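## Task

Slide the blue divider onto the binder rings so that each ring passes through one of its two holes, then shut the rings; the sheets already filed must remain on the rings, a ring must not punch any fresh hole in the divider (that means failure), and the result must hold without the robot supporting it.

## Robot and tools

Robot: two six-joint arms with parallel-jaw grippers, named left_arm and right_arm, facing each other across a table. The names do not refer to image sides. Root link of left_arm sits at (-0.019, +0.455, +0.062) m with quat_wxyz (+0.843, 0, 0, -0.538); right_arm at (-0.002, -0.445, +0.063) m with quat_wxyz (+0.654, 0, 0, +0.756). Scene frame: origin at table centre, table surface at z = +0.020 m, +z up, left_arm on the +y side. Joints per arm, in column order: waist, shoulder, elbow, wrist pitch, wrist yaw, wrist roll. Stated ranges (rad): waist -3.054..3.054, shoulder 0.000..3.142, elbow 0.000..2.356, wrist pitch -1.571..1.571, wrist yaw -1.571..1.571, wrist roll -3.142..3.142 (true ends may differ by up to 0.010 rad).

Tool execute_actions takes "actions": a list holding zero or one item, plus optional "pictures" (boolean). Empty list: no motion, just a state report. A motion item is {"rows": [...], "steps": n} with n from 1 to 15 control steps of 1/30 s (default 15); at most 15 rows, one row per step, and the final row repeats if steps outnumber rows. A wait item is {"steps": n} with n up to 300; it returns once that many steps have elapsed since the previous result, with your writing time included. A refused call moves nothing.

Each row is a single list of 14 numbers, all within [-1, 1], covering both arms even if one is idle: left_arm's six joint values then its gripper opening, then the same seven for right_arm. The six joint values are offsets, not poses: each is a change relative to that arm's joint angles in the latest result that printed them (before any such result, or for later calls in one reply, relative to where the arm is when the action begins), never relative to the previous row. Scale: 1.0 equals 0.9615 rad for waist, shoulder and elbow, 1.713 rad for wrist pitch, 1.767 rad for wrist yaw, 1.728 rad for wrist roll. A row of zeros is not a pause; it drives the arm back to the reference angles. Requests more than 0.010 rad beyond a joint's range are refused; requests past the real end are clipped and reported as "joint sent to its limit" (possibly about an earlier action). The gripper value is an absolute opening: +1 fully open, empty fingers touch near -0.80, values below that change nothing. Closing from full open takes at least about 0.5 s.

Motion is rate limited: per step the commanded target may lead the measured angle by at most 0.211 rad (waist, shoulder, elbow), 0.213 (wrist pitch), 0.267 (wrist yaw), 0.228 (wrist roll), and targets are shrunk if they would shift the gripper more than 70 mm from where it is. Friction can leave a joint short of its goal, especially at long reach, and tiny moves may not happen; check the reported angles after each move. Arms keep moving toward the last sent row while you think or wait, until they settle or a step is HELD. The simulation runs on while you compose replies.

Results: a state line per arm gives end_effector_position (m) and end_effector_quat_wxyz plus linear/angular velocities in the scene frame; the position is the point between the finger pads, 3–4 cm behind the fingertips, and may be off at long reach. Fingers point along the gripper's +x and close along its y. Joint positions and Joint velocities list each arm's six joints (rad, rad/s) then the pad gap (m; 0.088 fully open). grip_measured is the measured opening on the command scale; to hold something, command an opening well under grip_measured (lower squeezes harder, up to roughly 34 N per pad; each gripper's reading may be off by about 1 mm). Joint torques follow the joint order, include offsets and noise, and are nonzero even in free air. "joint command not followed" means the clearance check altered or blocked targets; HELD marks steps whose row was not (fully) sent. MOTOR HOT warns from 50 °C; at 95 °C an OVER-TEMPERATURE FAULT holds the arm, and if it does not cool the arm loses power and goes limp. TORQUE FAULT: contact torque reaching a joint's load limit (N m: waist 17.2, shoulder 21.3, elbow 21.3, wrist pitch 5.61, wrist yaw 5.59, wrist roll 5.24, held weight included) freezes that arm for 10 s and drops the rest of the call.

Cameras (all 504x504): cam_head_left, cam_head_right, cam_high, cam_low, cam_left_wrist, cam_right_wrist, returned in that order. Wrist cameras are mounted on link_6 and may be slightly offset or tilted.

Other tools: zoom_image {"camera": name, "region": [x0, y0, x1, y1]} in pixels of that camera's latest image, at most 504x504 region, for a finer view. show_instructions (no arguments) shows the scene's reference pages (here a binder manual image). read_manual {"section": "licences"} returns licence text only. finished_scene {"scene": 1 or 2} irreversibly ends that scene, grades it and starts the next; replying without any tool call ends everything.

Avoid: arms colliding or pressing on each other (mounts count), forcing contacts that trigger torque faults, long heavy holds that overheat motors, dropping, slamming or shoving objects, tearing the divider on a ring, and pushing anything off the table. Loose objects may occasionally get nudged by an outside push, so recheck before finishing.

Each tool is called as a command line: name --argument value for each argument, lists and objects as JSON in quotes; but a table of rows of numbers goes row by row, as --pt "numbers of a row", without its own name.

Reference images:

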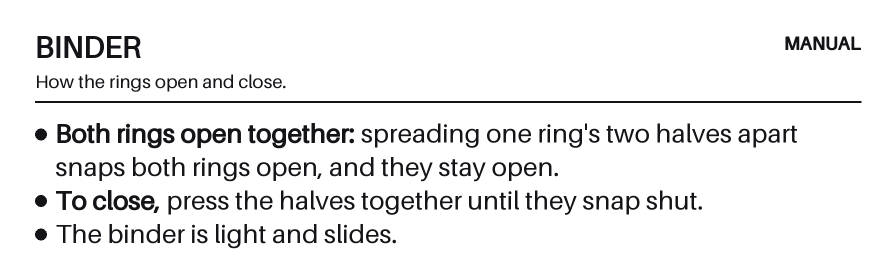

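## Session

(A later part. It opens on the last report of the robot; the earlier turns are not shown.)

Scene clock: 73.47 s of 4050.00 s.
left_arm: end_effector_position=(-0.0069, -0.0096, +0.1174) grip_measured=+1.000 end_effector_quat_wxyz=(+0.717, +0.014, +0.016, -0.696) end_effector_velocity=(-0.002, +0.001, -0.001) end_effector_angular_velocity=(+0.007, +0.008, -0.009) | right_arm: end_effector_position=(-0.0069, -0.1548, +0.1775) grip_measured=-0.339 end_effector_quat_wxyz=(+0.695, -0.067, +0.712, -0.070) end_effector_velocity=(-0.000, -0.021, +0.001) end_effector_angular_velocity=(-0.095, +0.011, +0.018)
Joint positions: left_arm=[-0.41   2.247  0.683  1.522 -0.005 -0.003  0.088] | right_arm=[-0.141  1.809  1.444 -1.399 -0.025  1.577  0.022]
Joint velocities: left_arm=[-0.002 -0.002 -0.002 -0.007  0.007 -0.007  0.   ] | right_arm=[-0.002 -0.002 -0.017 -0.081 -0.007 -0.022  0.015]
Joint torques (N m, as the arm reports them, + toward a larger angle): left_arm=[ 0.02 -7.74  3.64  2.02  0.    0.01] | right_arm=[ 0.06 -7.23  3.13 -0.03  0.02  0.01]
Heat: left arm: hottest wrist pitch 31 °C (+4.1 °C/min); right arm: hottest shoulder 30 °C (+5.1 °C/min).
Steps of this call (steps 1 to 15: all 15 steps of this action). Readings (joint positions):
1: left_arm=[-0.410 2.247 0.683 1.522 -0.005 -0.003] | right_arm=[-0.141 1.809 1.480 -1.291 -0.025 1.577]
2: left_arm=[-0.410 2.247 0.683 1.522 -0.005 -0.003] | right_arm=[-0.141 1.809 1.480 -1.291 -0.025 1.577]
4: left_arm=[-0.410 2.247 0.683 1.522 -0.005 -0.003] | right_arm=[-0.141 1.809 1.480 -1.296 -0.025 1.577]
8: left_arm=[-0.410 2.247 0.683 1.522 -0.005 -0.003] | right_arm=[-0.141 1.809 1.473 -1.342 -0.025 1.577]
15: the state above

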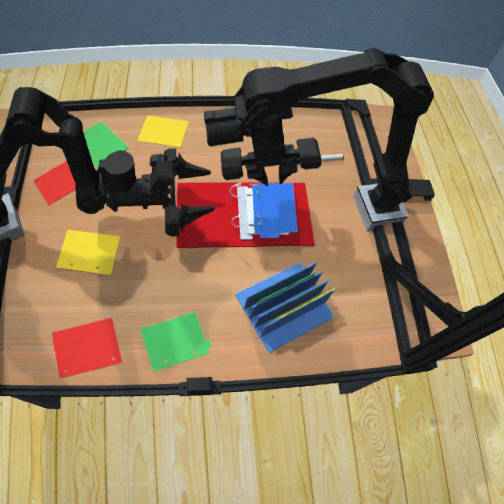

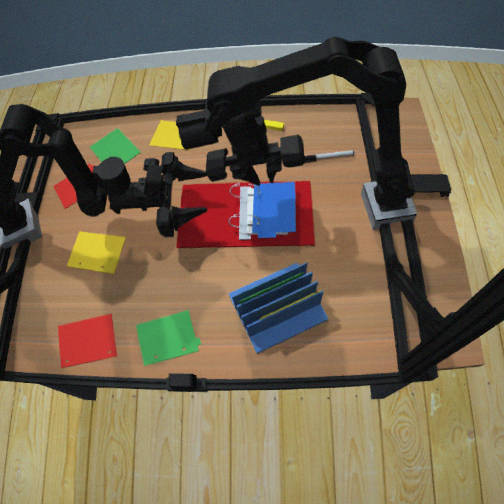

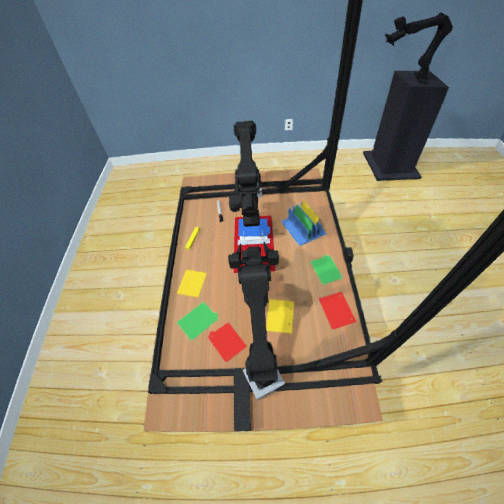

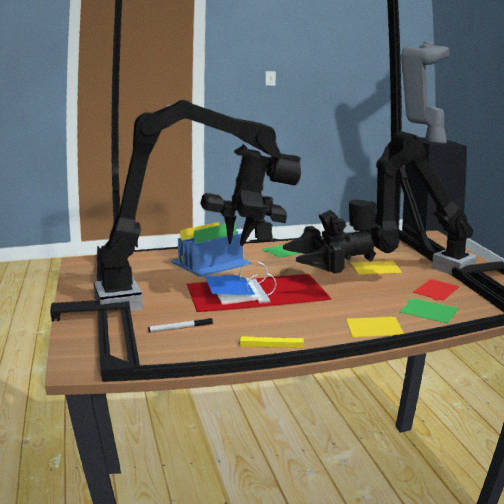

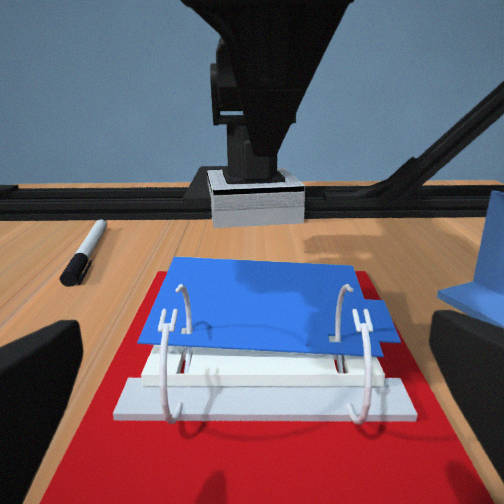

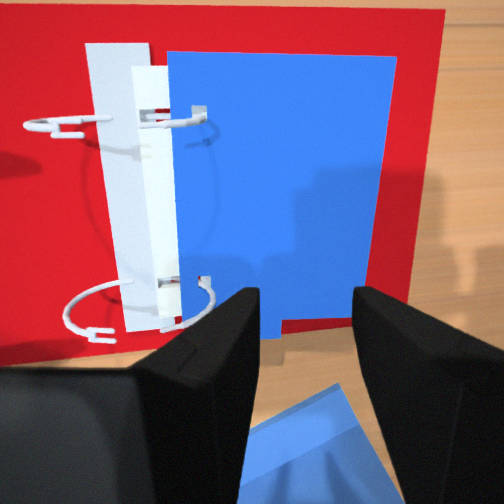

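execute_actions --actions '[{"rows":[[0.7,-0.1,0,0,0,0,1,-0.113,0,0,0.12,0.017,-0.063,1]]}]' --pictures false

execute_actions --actions '[{"steps":10}]' --pictures false

execute_actions --actions '[{"rows":[[0,0,0,0,0,0,1,0,0.04,-0.07,0.06,0,0,1],[0,0,0,0,0,0,1,0,0.04,-0.07,0.06,0,0,1],[0,0,0,0,0,0,1,0,0.04,-0.07,0.06,0,0,1],[0,0,0,0,0,0,1,0,0.08,-0.14,0.116,0,0,1],[0,0,0,0,0,0,1,0,0.08,-0.14,0.116,0,0,1],[0,0,0,0,0,0,1,0,0.08,-0.14,0.116,0,0,1],[0,0,0,0,0,0,1,0,0.12,-0.21,0.173,0,0,1]]}]' --pictures false

execute_actions --actions '[{"steps":10}]'

Scene clock: 77.80 s of 4050.00 s.
left_arm: end_effector_position=(+0.2040, +0.0446, +0.1515) grip_measured=+1.000 end_effector_quat_wxyz=(+0.859, -0.010, -0.014, -0.511) end_effector_velocity=(+0.425, +0.231, +0.012) end_effector_angular_velocity=(-0.030, +0.009, +1.040) | right_arm: end_effector_position=(+0.0307, -0.1147, +0.1719) grip_measured=+0.958 end_effector_quat_wxyz=(+0.707, +0.000, +0.708, -0.000) end_effector_velocity=(+0.003, +0.005, +0.001) end_effector_angular_velocity=(+0.027, +0.005, -0.005)
Joint positions: left_arm=[ 0.063  2.171  0.683  1.522 -0.    -0.003  0.088] | right_arm=[-0.244  1.809  1.438 -1.2   -0.002  1.473  0.086]
Joint velocities: left_arm=[ 1.033 -0.032 -0.002 -0.007 -0.007 -0.022  0.   ] | right_arm=[-0.012 -0.002  0.002  0.022 -0.007 -0.007  0.009]
Joint torques (N m, as the arm reports them, + toward a larger angle): left_arm=[ 0.4  -8.77  4.11  1.98 -0.11  0.01] | right_arm=[-0.38 -7.67  5.05  0.63  0.2  -0.11]
Heat: left arm: hottest wrist pitch 31 °C (+3.0 °C/min); right arm: hottest shoulder 30 °C (+5.0 °C/min).
Steps of this call (steps 1 to 15: the robot went on to your last target; steps 16 to 90: nothing new was sent; then 0.83 s passed at rest; steps 91 to 105: all 15 steps of this action). Readings (joint positions):
91: left_arm=[-0.404 2.243 0.683 1.521 0.001 -0.003] | right_arm=[-0.144 1.809 1.440 -1.393 -0.025 1.564]
92: left_arm=[-0.383 2.237 0.683 1.520 0.005 -0.003] | right_arm=[-0.160 1.809 1.438 -1.342 -0.024 1.540]
94: left_arm=[-0.319 2.218 0.683 1.520 0.003 -0.003] | right_arm=[-0.201 1.809 1.438 -1.268 -0.012 1.510]
98: left_arm=[-0.178 2.184 0.683 1.522 -0.000 -0.003] | right_arm=[-0.241 1.809 1.438 -1.221 -0.002 1.484]
105: the state above

Scene clock: 78.13 s of 4050.00 s.
left_arm: end_effector_position=(+0.2783, +0.0946, +0.1553) grip_measured=+1.000 end_effector_quat_wxyz=(+0.905, -0.010, -0.018, -0.424) end_effector_velocity=(+0.008, +0.007, -0.004) end_effector_angular_velocity=(+0.012, +0.020, +0.039) | right_arm: end_effector_position=(+0.0316, -0.1139, +0.1719) grip_measured=+0.980 end_effector_quat_wxyz=(+0.707, +0.002, +0.707, +0.001) end_effector_velocity=(+0.002, -0.007, -0.001) end_effector_angular_velocity=(-0.029, -0.019, +0.024)
Joint positions: left_arm=[ 0.253  2.162  0.683  1.522 -0.007 -0.003  0.088] | right_arm=[-0.246  1.809  1.438 -1.196 -0.001  1.471  0.087]
Joint velocities: left_arm=[ 0.017 -0.002 -0.002 -0.022 -0.022 -0.007  0.   ] | right_arm=[ 0.002 -0.002 -0.007 -0.022  0.022 -0.022  0.   ]
Joint torques (N m, as the arm reports them, + toward a larger angle): left_arm=[ 0.23 -8.83  4.09  1.99  0.07  0.01] | right_arm=[-0.38 -7.59  5.08  0.62  0.21 -0.09]
Heat: left arm: hottest wrist pitch 31 °C (+3.0 °C/min); right arm: hottest shoulder 30 °C (+5.0 °C/min).
Steps of this call (steps 1 to 10: the robot went on to your last target). Readings (joint positions):
1: left_arm=[0.098 2.170 0.683 1.522 -0.000 -0.003] | right_arm=[-0.244 1.809 1.438 -1.199 -0.001 1.472]
2: left_arm=[0.132 2.169 0.683 1.522 -0.000 -0.003] | right_arm=[-0.245 1.809 1.438 -1.198 -0.001 1.472]
4: left_arm=[0.195 2.166 0.683 1.522 -0.005 -0.003] | right_arm=[-0.246 1.809 1.438 -1.197 -0.001 1.471]
8: left_arm=[0.249 2.163 0.683 1.522 -0.007 -0.003] | right_arm=[-0.246 1.809 1.438 -1.196 -0.001 1.471]
10: the state above

Scene clock: 78.63 s of 4050.00 s.
left_arm: end_effector_position=(+0.2784, +0.0947, +0.1554) grip_measured=+1.000 end_effector_quat_wxyz=(+0.905, -0.010, -0.019, -0.424) end_effector_velocity=(-0.002, -0.001, -0.002) end_effector_angular_velocity=(+0.009, +0.016, -0.010) | right_arm: end_effector_position=(+0.0319, -0.1110, +0.0920) grip_measured=+0.982 end_effector_quat_wxyz=(+0.706, -0.005, +0.708, -0.006) end_effector_velocity=(+0.004, +0.023, -0.004) end_effector_angular_velocity=(+0.109, -0.018, -0.010)
Joint positions: left_arm=[ 0.254  2.162  0.683  1.522 -0.007 -0.003  0.088] | right_arm=[-0.246  1.918  1.25  -0.918 -0.001  1.471  0.087]
Joint velocities: left_arm=[-0.002 -0.007 -0.002 -0.022  0.007 -0.007  0.   ] | right_arm=[-0.002  0.002 -0.012  0.125  0.007  0.007 -0.   ]
Joint torques (N m, as the arm reports them, + toward a larger angle): left_arm=[-0.1  -7.64  4.12  1.99  0.01  0.02] | right_arm=[-0.03 -7.42  3.27  0.65  0.03  0.01]
Heat: left arm: hottest wrist pitch 31 °C (+3.0 °C/min); right arm: hottest shoulder 30 °C (+4.0 °C/min).
Steps of this call (steps 1 to 15: all 15 steps of this action). Readings (joint positions):
1: left_arm=[0.254 2.162 0.683 1.522 -0.007 -0.003] | right_arm=[-0.246 1.811 1.434 -1.186 -0.001 1.471]
2: left_arm=[0.254 2.162 0.683 1.522 -0.007 -0.003] | right_arm=[-0.246 1.811 1.425 -1.160 -0.001 1.471]
4: left_arm=[0.254 2.162 0.683 1.522 -0.007 -0.003] | right_arm=[-0.246 1.823 1.403 -1.118 -0.001 1.471]
8: left_arm=[0.254 2.162 0.683 1.522 -0.007 -0.003] | right_arm=[-0.246 1.869 1.322 -1.001 -0.001 1.471]
15: the state above

Scene clock: 78.97 s of 4050.00 s.
left_arm: end_effector_position=(+0.2784, +0.0947, +0.1554) grip_measured=+1.000 end_effector_quat_wxyz=(+0.905, -0.010, -0.019, -0.424) end_effector_velocity=(-0.003, -0.003, +0.004) end_effector_angular_velocity=(-0.021, -0.009, -0.015) | right_arm: end_effector_position=(+0.0321, -0.1091, +0.0909) grip_measured=+0.982 end_effector_quat_wxyz=(+0.707, -0.001, +0.708, -0.002) end_effector_velocity=(-0.001, -0.005, -0.000) end_effector_angular_velocity=(-0.011, +0.009, +0.005)
Joint positions: left_arm=[ 0.254  2.162  0.683  1.522 -0.007 -0.003  0.088] | right_arm=[-0.246  1.919  1.246 -0.903 -0.001  1.471  0.087]
Joint velocities: left_arm=[-0.007  0.002  0.002  0.022  0.007 -0.007  0.   ] | right_arm=[-0.002 -0.007 -0.012 -0.007 -0.007 -0.007 -0.   ]
Joint torques (N m, as the arm reports them, + toward a larger angle): left_arm=[-0.07 -7.58  4.12  2.    0.    0.  ] | right_arm=[ 0.03 -7.15  3.02  0.65  0.05  0.01]
Heat: left arm: hottest wrist pitch 31 °C (+3.0 °C/min); right arm: hottest shoulder 30 °C (+4.0 °C/min).
Steps of this call (steps 1 to 10: the robot went on to your last target). Readings (joint positions):
1: left_arm=[0.254 2.162 0.683 1.522 -0.007 -0.003] | right_arm=[-0.246 1.919 1.250 -0.913 -0.001 1.471]
2: left_arm=[0.254 2.162 0.683 1.522 -0.007 -0.003] | right_arm=[-0.246 1.919 1.250 -0.909 -0.001 1.471]
4: left_arm=[0.254 2.162 0.683 1.522 -0.007 -0.003] | right_arm=[-0.246 1.919 1.249 -0.907 -0.001 1.471]
8: left_arm=[0.254 2.162 0.683 1.522 -0.007 -0.003] | right_arm=[-0.246 1.919 1.247 -0.904 -0.001 1.471]
10: the state above

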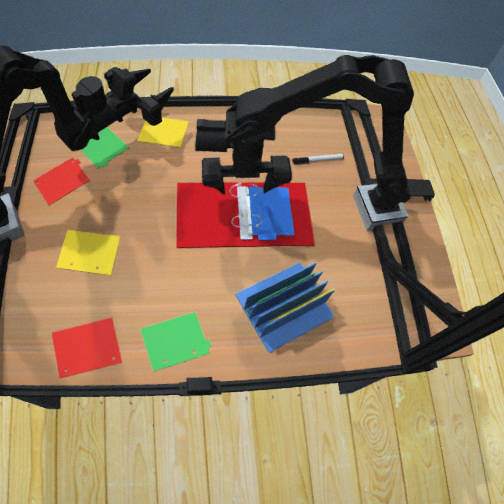

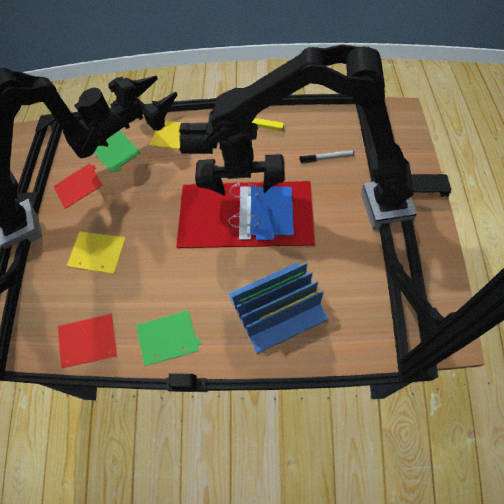

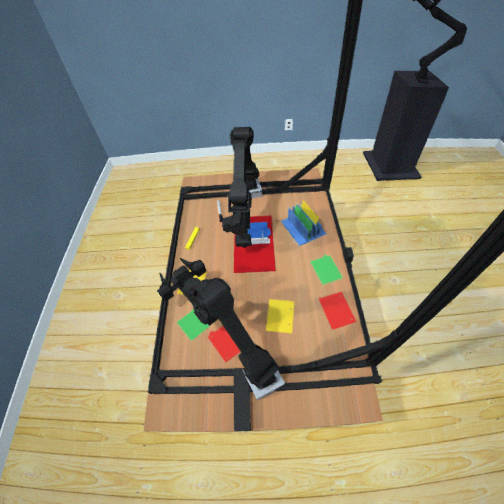

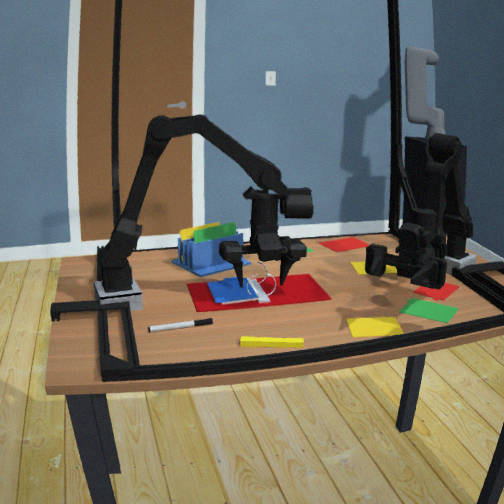

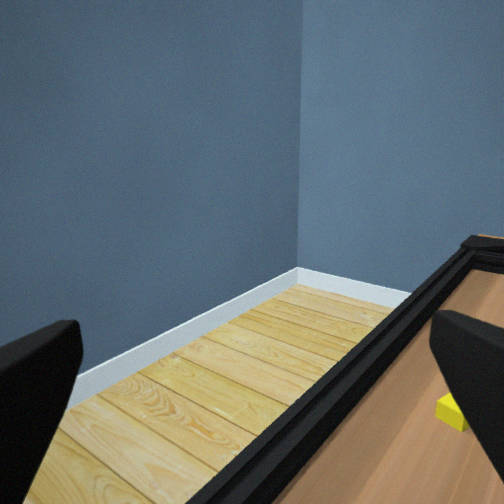

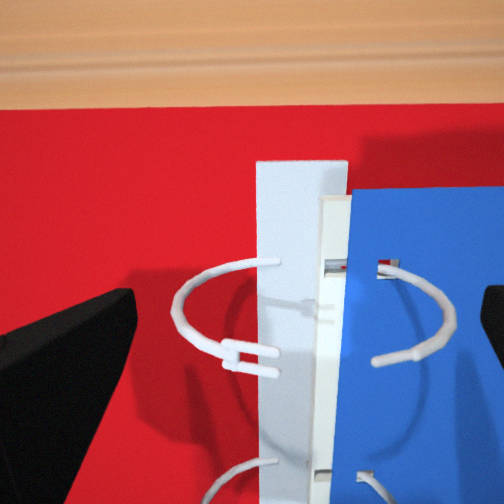

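execute_actions --actions '[{"rows":[[0,0,0,0,0,0,1,0,0.025,0,0.008,0,0,0.8],[0,0,0,0,0,0,1,0,0.025,0,0.008,0,0,0.8],[0,0,0,0,0,0,1,0,0.025,0,0.008,0,0,0.7],[0,0,0,0,0,0,1,0,0.025,0,0.008,0,0,0.7],[0,0,0,0,0,0,1,0,0.025,0,0.008,0,0,0.6],[0,0,0,0,0,0,1,0,0.025,0,0.008,0,0,0.5],[0,0,0,0,0,0,1,0,0.025,0,0.008,0,0,0.4],[0,0,0,0,0,0,1,0,0.025,0,0.008,0,0,0.3]]}]' --pictures false

execute_actions --actions '[{"rows":[[0,0,0,0,0,0,1,0,0,0,0,0,0,1],[0,0,0,0,0,0,1,0,0,0,0,0,0,1],[0,0,0,0,0,0,1,0,0,0,0,0,0,1],[0,0,0,0,0,0,1,0,0,0,0,0,0,1],[0,0,0,0,0,0,1,0,-0.2,0,0,0,0,1]]}]'

Scene clock: 82.40 s of 4050.00 s.
left_arm: end_effector_position=(+0.2784, +0.0947, +0.1554) grip_measured=+1.000 end_effector_quat_wxyz=(+0.905, -0.010, -0.019, -0.424) end_effector_velocity=(-0.002, -0.001, -0.001) end_effector_angular_velocity=(+0.001, +0.010, -0.010) | right_arm: end_effector_position=(+0.0323, -0.1082, +0.0849) grip_measured=+0.341 end_effector_quat_wxyz=(+0.707, -0.004, +0.708, -0.004) end_effector_velocity=(+0.002, -0.003, -0.001) end_effector_angular_velocity=(-0.013, -0.006, +0.005)
Joint positions: left_arm=[ 0.254  2.162  0.683  1.522 -0.007 -0.003  0.088] | right_arm=[-0.246  1.936  1.245 -0.891 -0.     1.47   0.056]
Joint velocities: left_arm=[-0.002 -0.002 -0.002 -0.007  0.007 -0.007  0.   ] | right_arm=[-0.002  0.002 -0.002 -0.007  0.007 -0.007 -0.016]
Joint torques (N m, as the arm reports them, + toward a larger angle): left_arm=[-0.02 -7.59  4.15  2.    0.    0.01] | right_arm=[ 0.03 -7.31  4.11  0.52  0.05  0.05]
Heat: left arm: hottest wrist pitch 31 °C (+3.0 °C/min); right arm: hottest shoulder 30 °C (+4.1 °C/min).
Steps of this call (steps 1 to 30: the robot went on to your last target; steps 31 to 88: nothing new was sent; steps 89 to 103: all 15 steps of this action). Readings (joint positions):
89: left_arm=[0.254 2.162 0.683 1.522 -0.007 -0.003] | right_arm=[-0.246 1.920 1.245 -0.901 -0.001 1.471]
90: left_arm=[0.254 2.162 0.683 1.522 -0.007 -0.003] | right_arm=[-0.246 1.921 1.245 -0.898 -0.001 1.471]
92: left_arm=[0.254 2.162 0.683 1.522 -0.007 -0.003] | right_arm=[-0.246 1.925 1.245 -0.895 -0.001 1.471]
96: left_arm=[0.254 2.162 0.683 1.522 -0.007 -0.003] | right_arm=[-0.246 1.932 1.245 -0.894 -0.001 1.471]
103: the state above

Scene clock: 82.90 s of 4050.00 s.
left_arm: end_effector_position=(+0.2784, +0.0947, +0.1554) grip_measured=+1.000 end_effector_quat_wxyz=(+0.905, -0.010, -0.019, -0.424) end_effector_velocity=(-0.001, -0.002, -0.003) end_effector_angular_velocity=(+0.009, +0.016, -0.010) | right_arm: end_effector_position=(+0.0332, -0.0990, +0.1415) grip_measured=+0.970 end_effector_quat_wxyz=(+0.711, +0.058, +0.699, +0.058) end_effector_velocity=(-0.000, -0.002, -0.000) end_effector_angular_velocity=(-0.007, +0.007, +0.006)
Joint positions: left_arm=[ 0.254  2.162  0.683  1.522 -0.007 -0.003  0.088] | right_arm=[-0.246  1.761  1.244 -0.889 -0.     1.47   0.087]
Joint velocities: left_arm=[-0.002 -0.002  0.002 -0.022  0.007 -0.007  0.   ] | right_arm=[-0.002 -0.002 -0.002 -0.007 -0.007 -0.007  0.004]
Joint torques (N m, as the arm reports them, + toward a larger angle): left_arm=[ 0.01 -7.58  4.09  1.99  0.01  0.01] | right_arm=[ 0.01 -8.83  4.7   0.68  0.01  0.01]
Heat: left arm: hottest wrist pitch 31 °C (+3.0 °C/min); right arm: hottest shoulder 30 °C (+4.0 °C/min).
Steps of this call (steps 1 to 15: all 15 steps of this action). Readings (joint positions):
1: left_arm=[0.254 2.162 0.683 1.522 -0.007 -0.003] | right_arm=[-0.246 1.936 1.245 -0.891 -0.000 1.470]
2: left_arm=[0.254 2.162 0.683 1.522 -0.007 -0.003] | right_arm=[-0.246 1.936 1.245 -0.890 -0.000 1.470]
4: left_arm=[0.254 2.162 0.683 1.522 -0.007 -0.003] | right_arm=[-0.246 1.937 1.245 -0.891 -0.000 1.470]
8: left_arm=[0.254 2.162 0.683 1.522 -0.007 -0.003] | right_arm=[-0.246 1.844 1.238 -0.893 -0.000 1.470]
15: the state above

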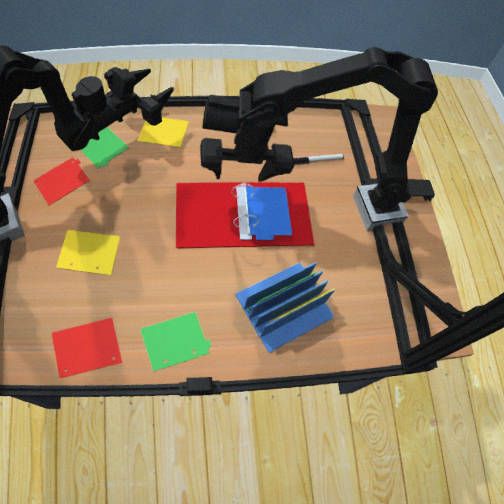

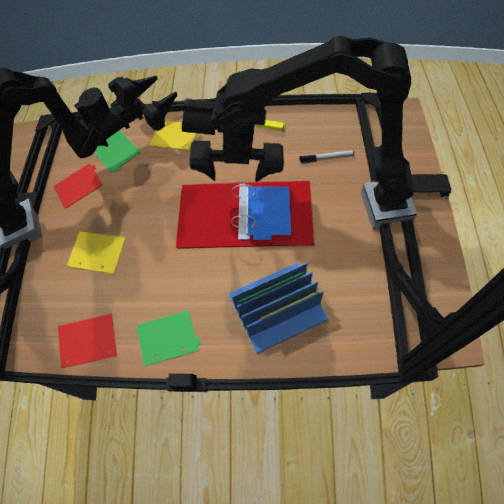

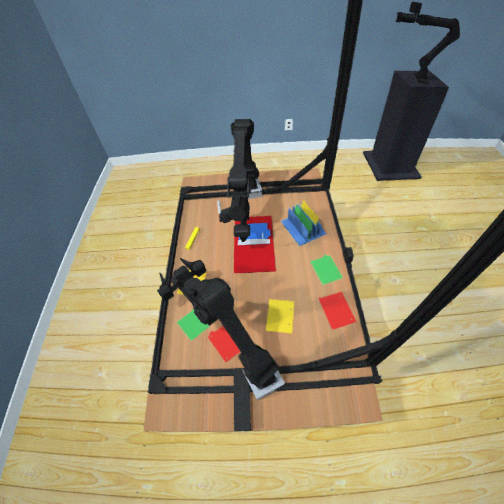

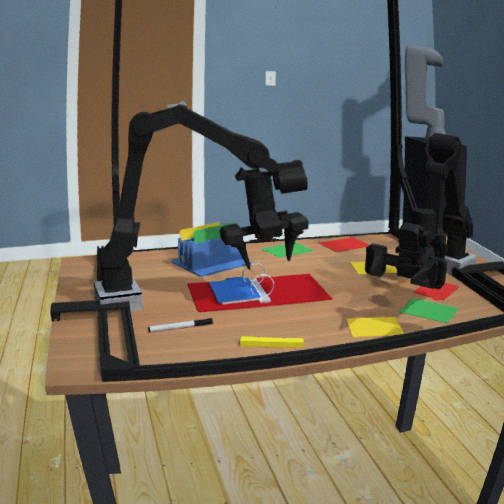

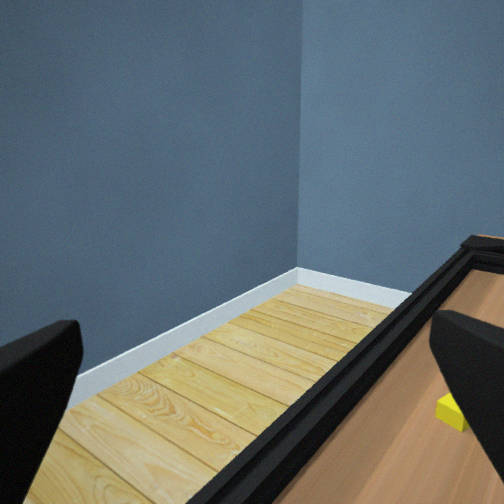

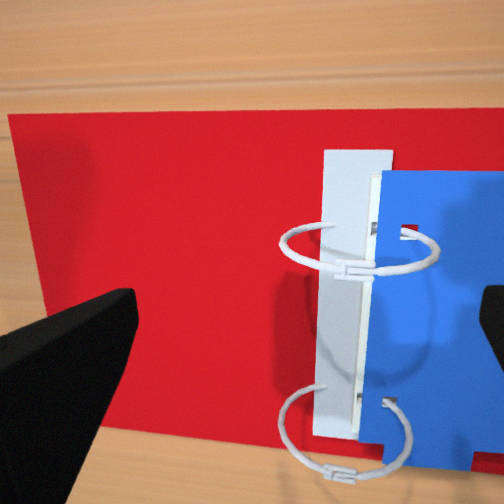

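finished_scene --scene 1

The scene is finished: the task was done.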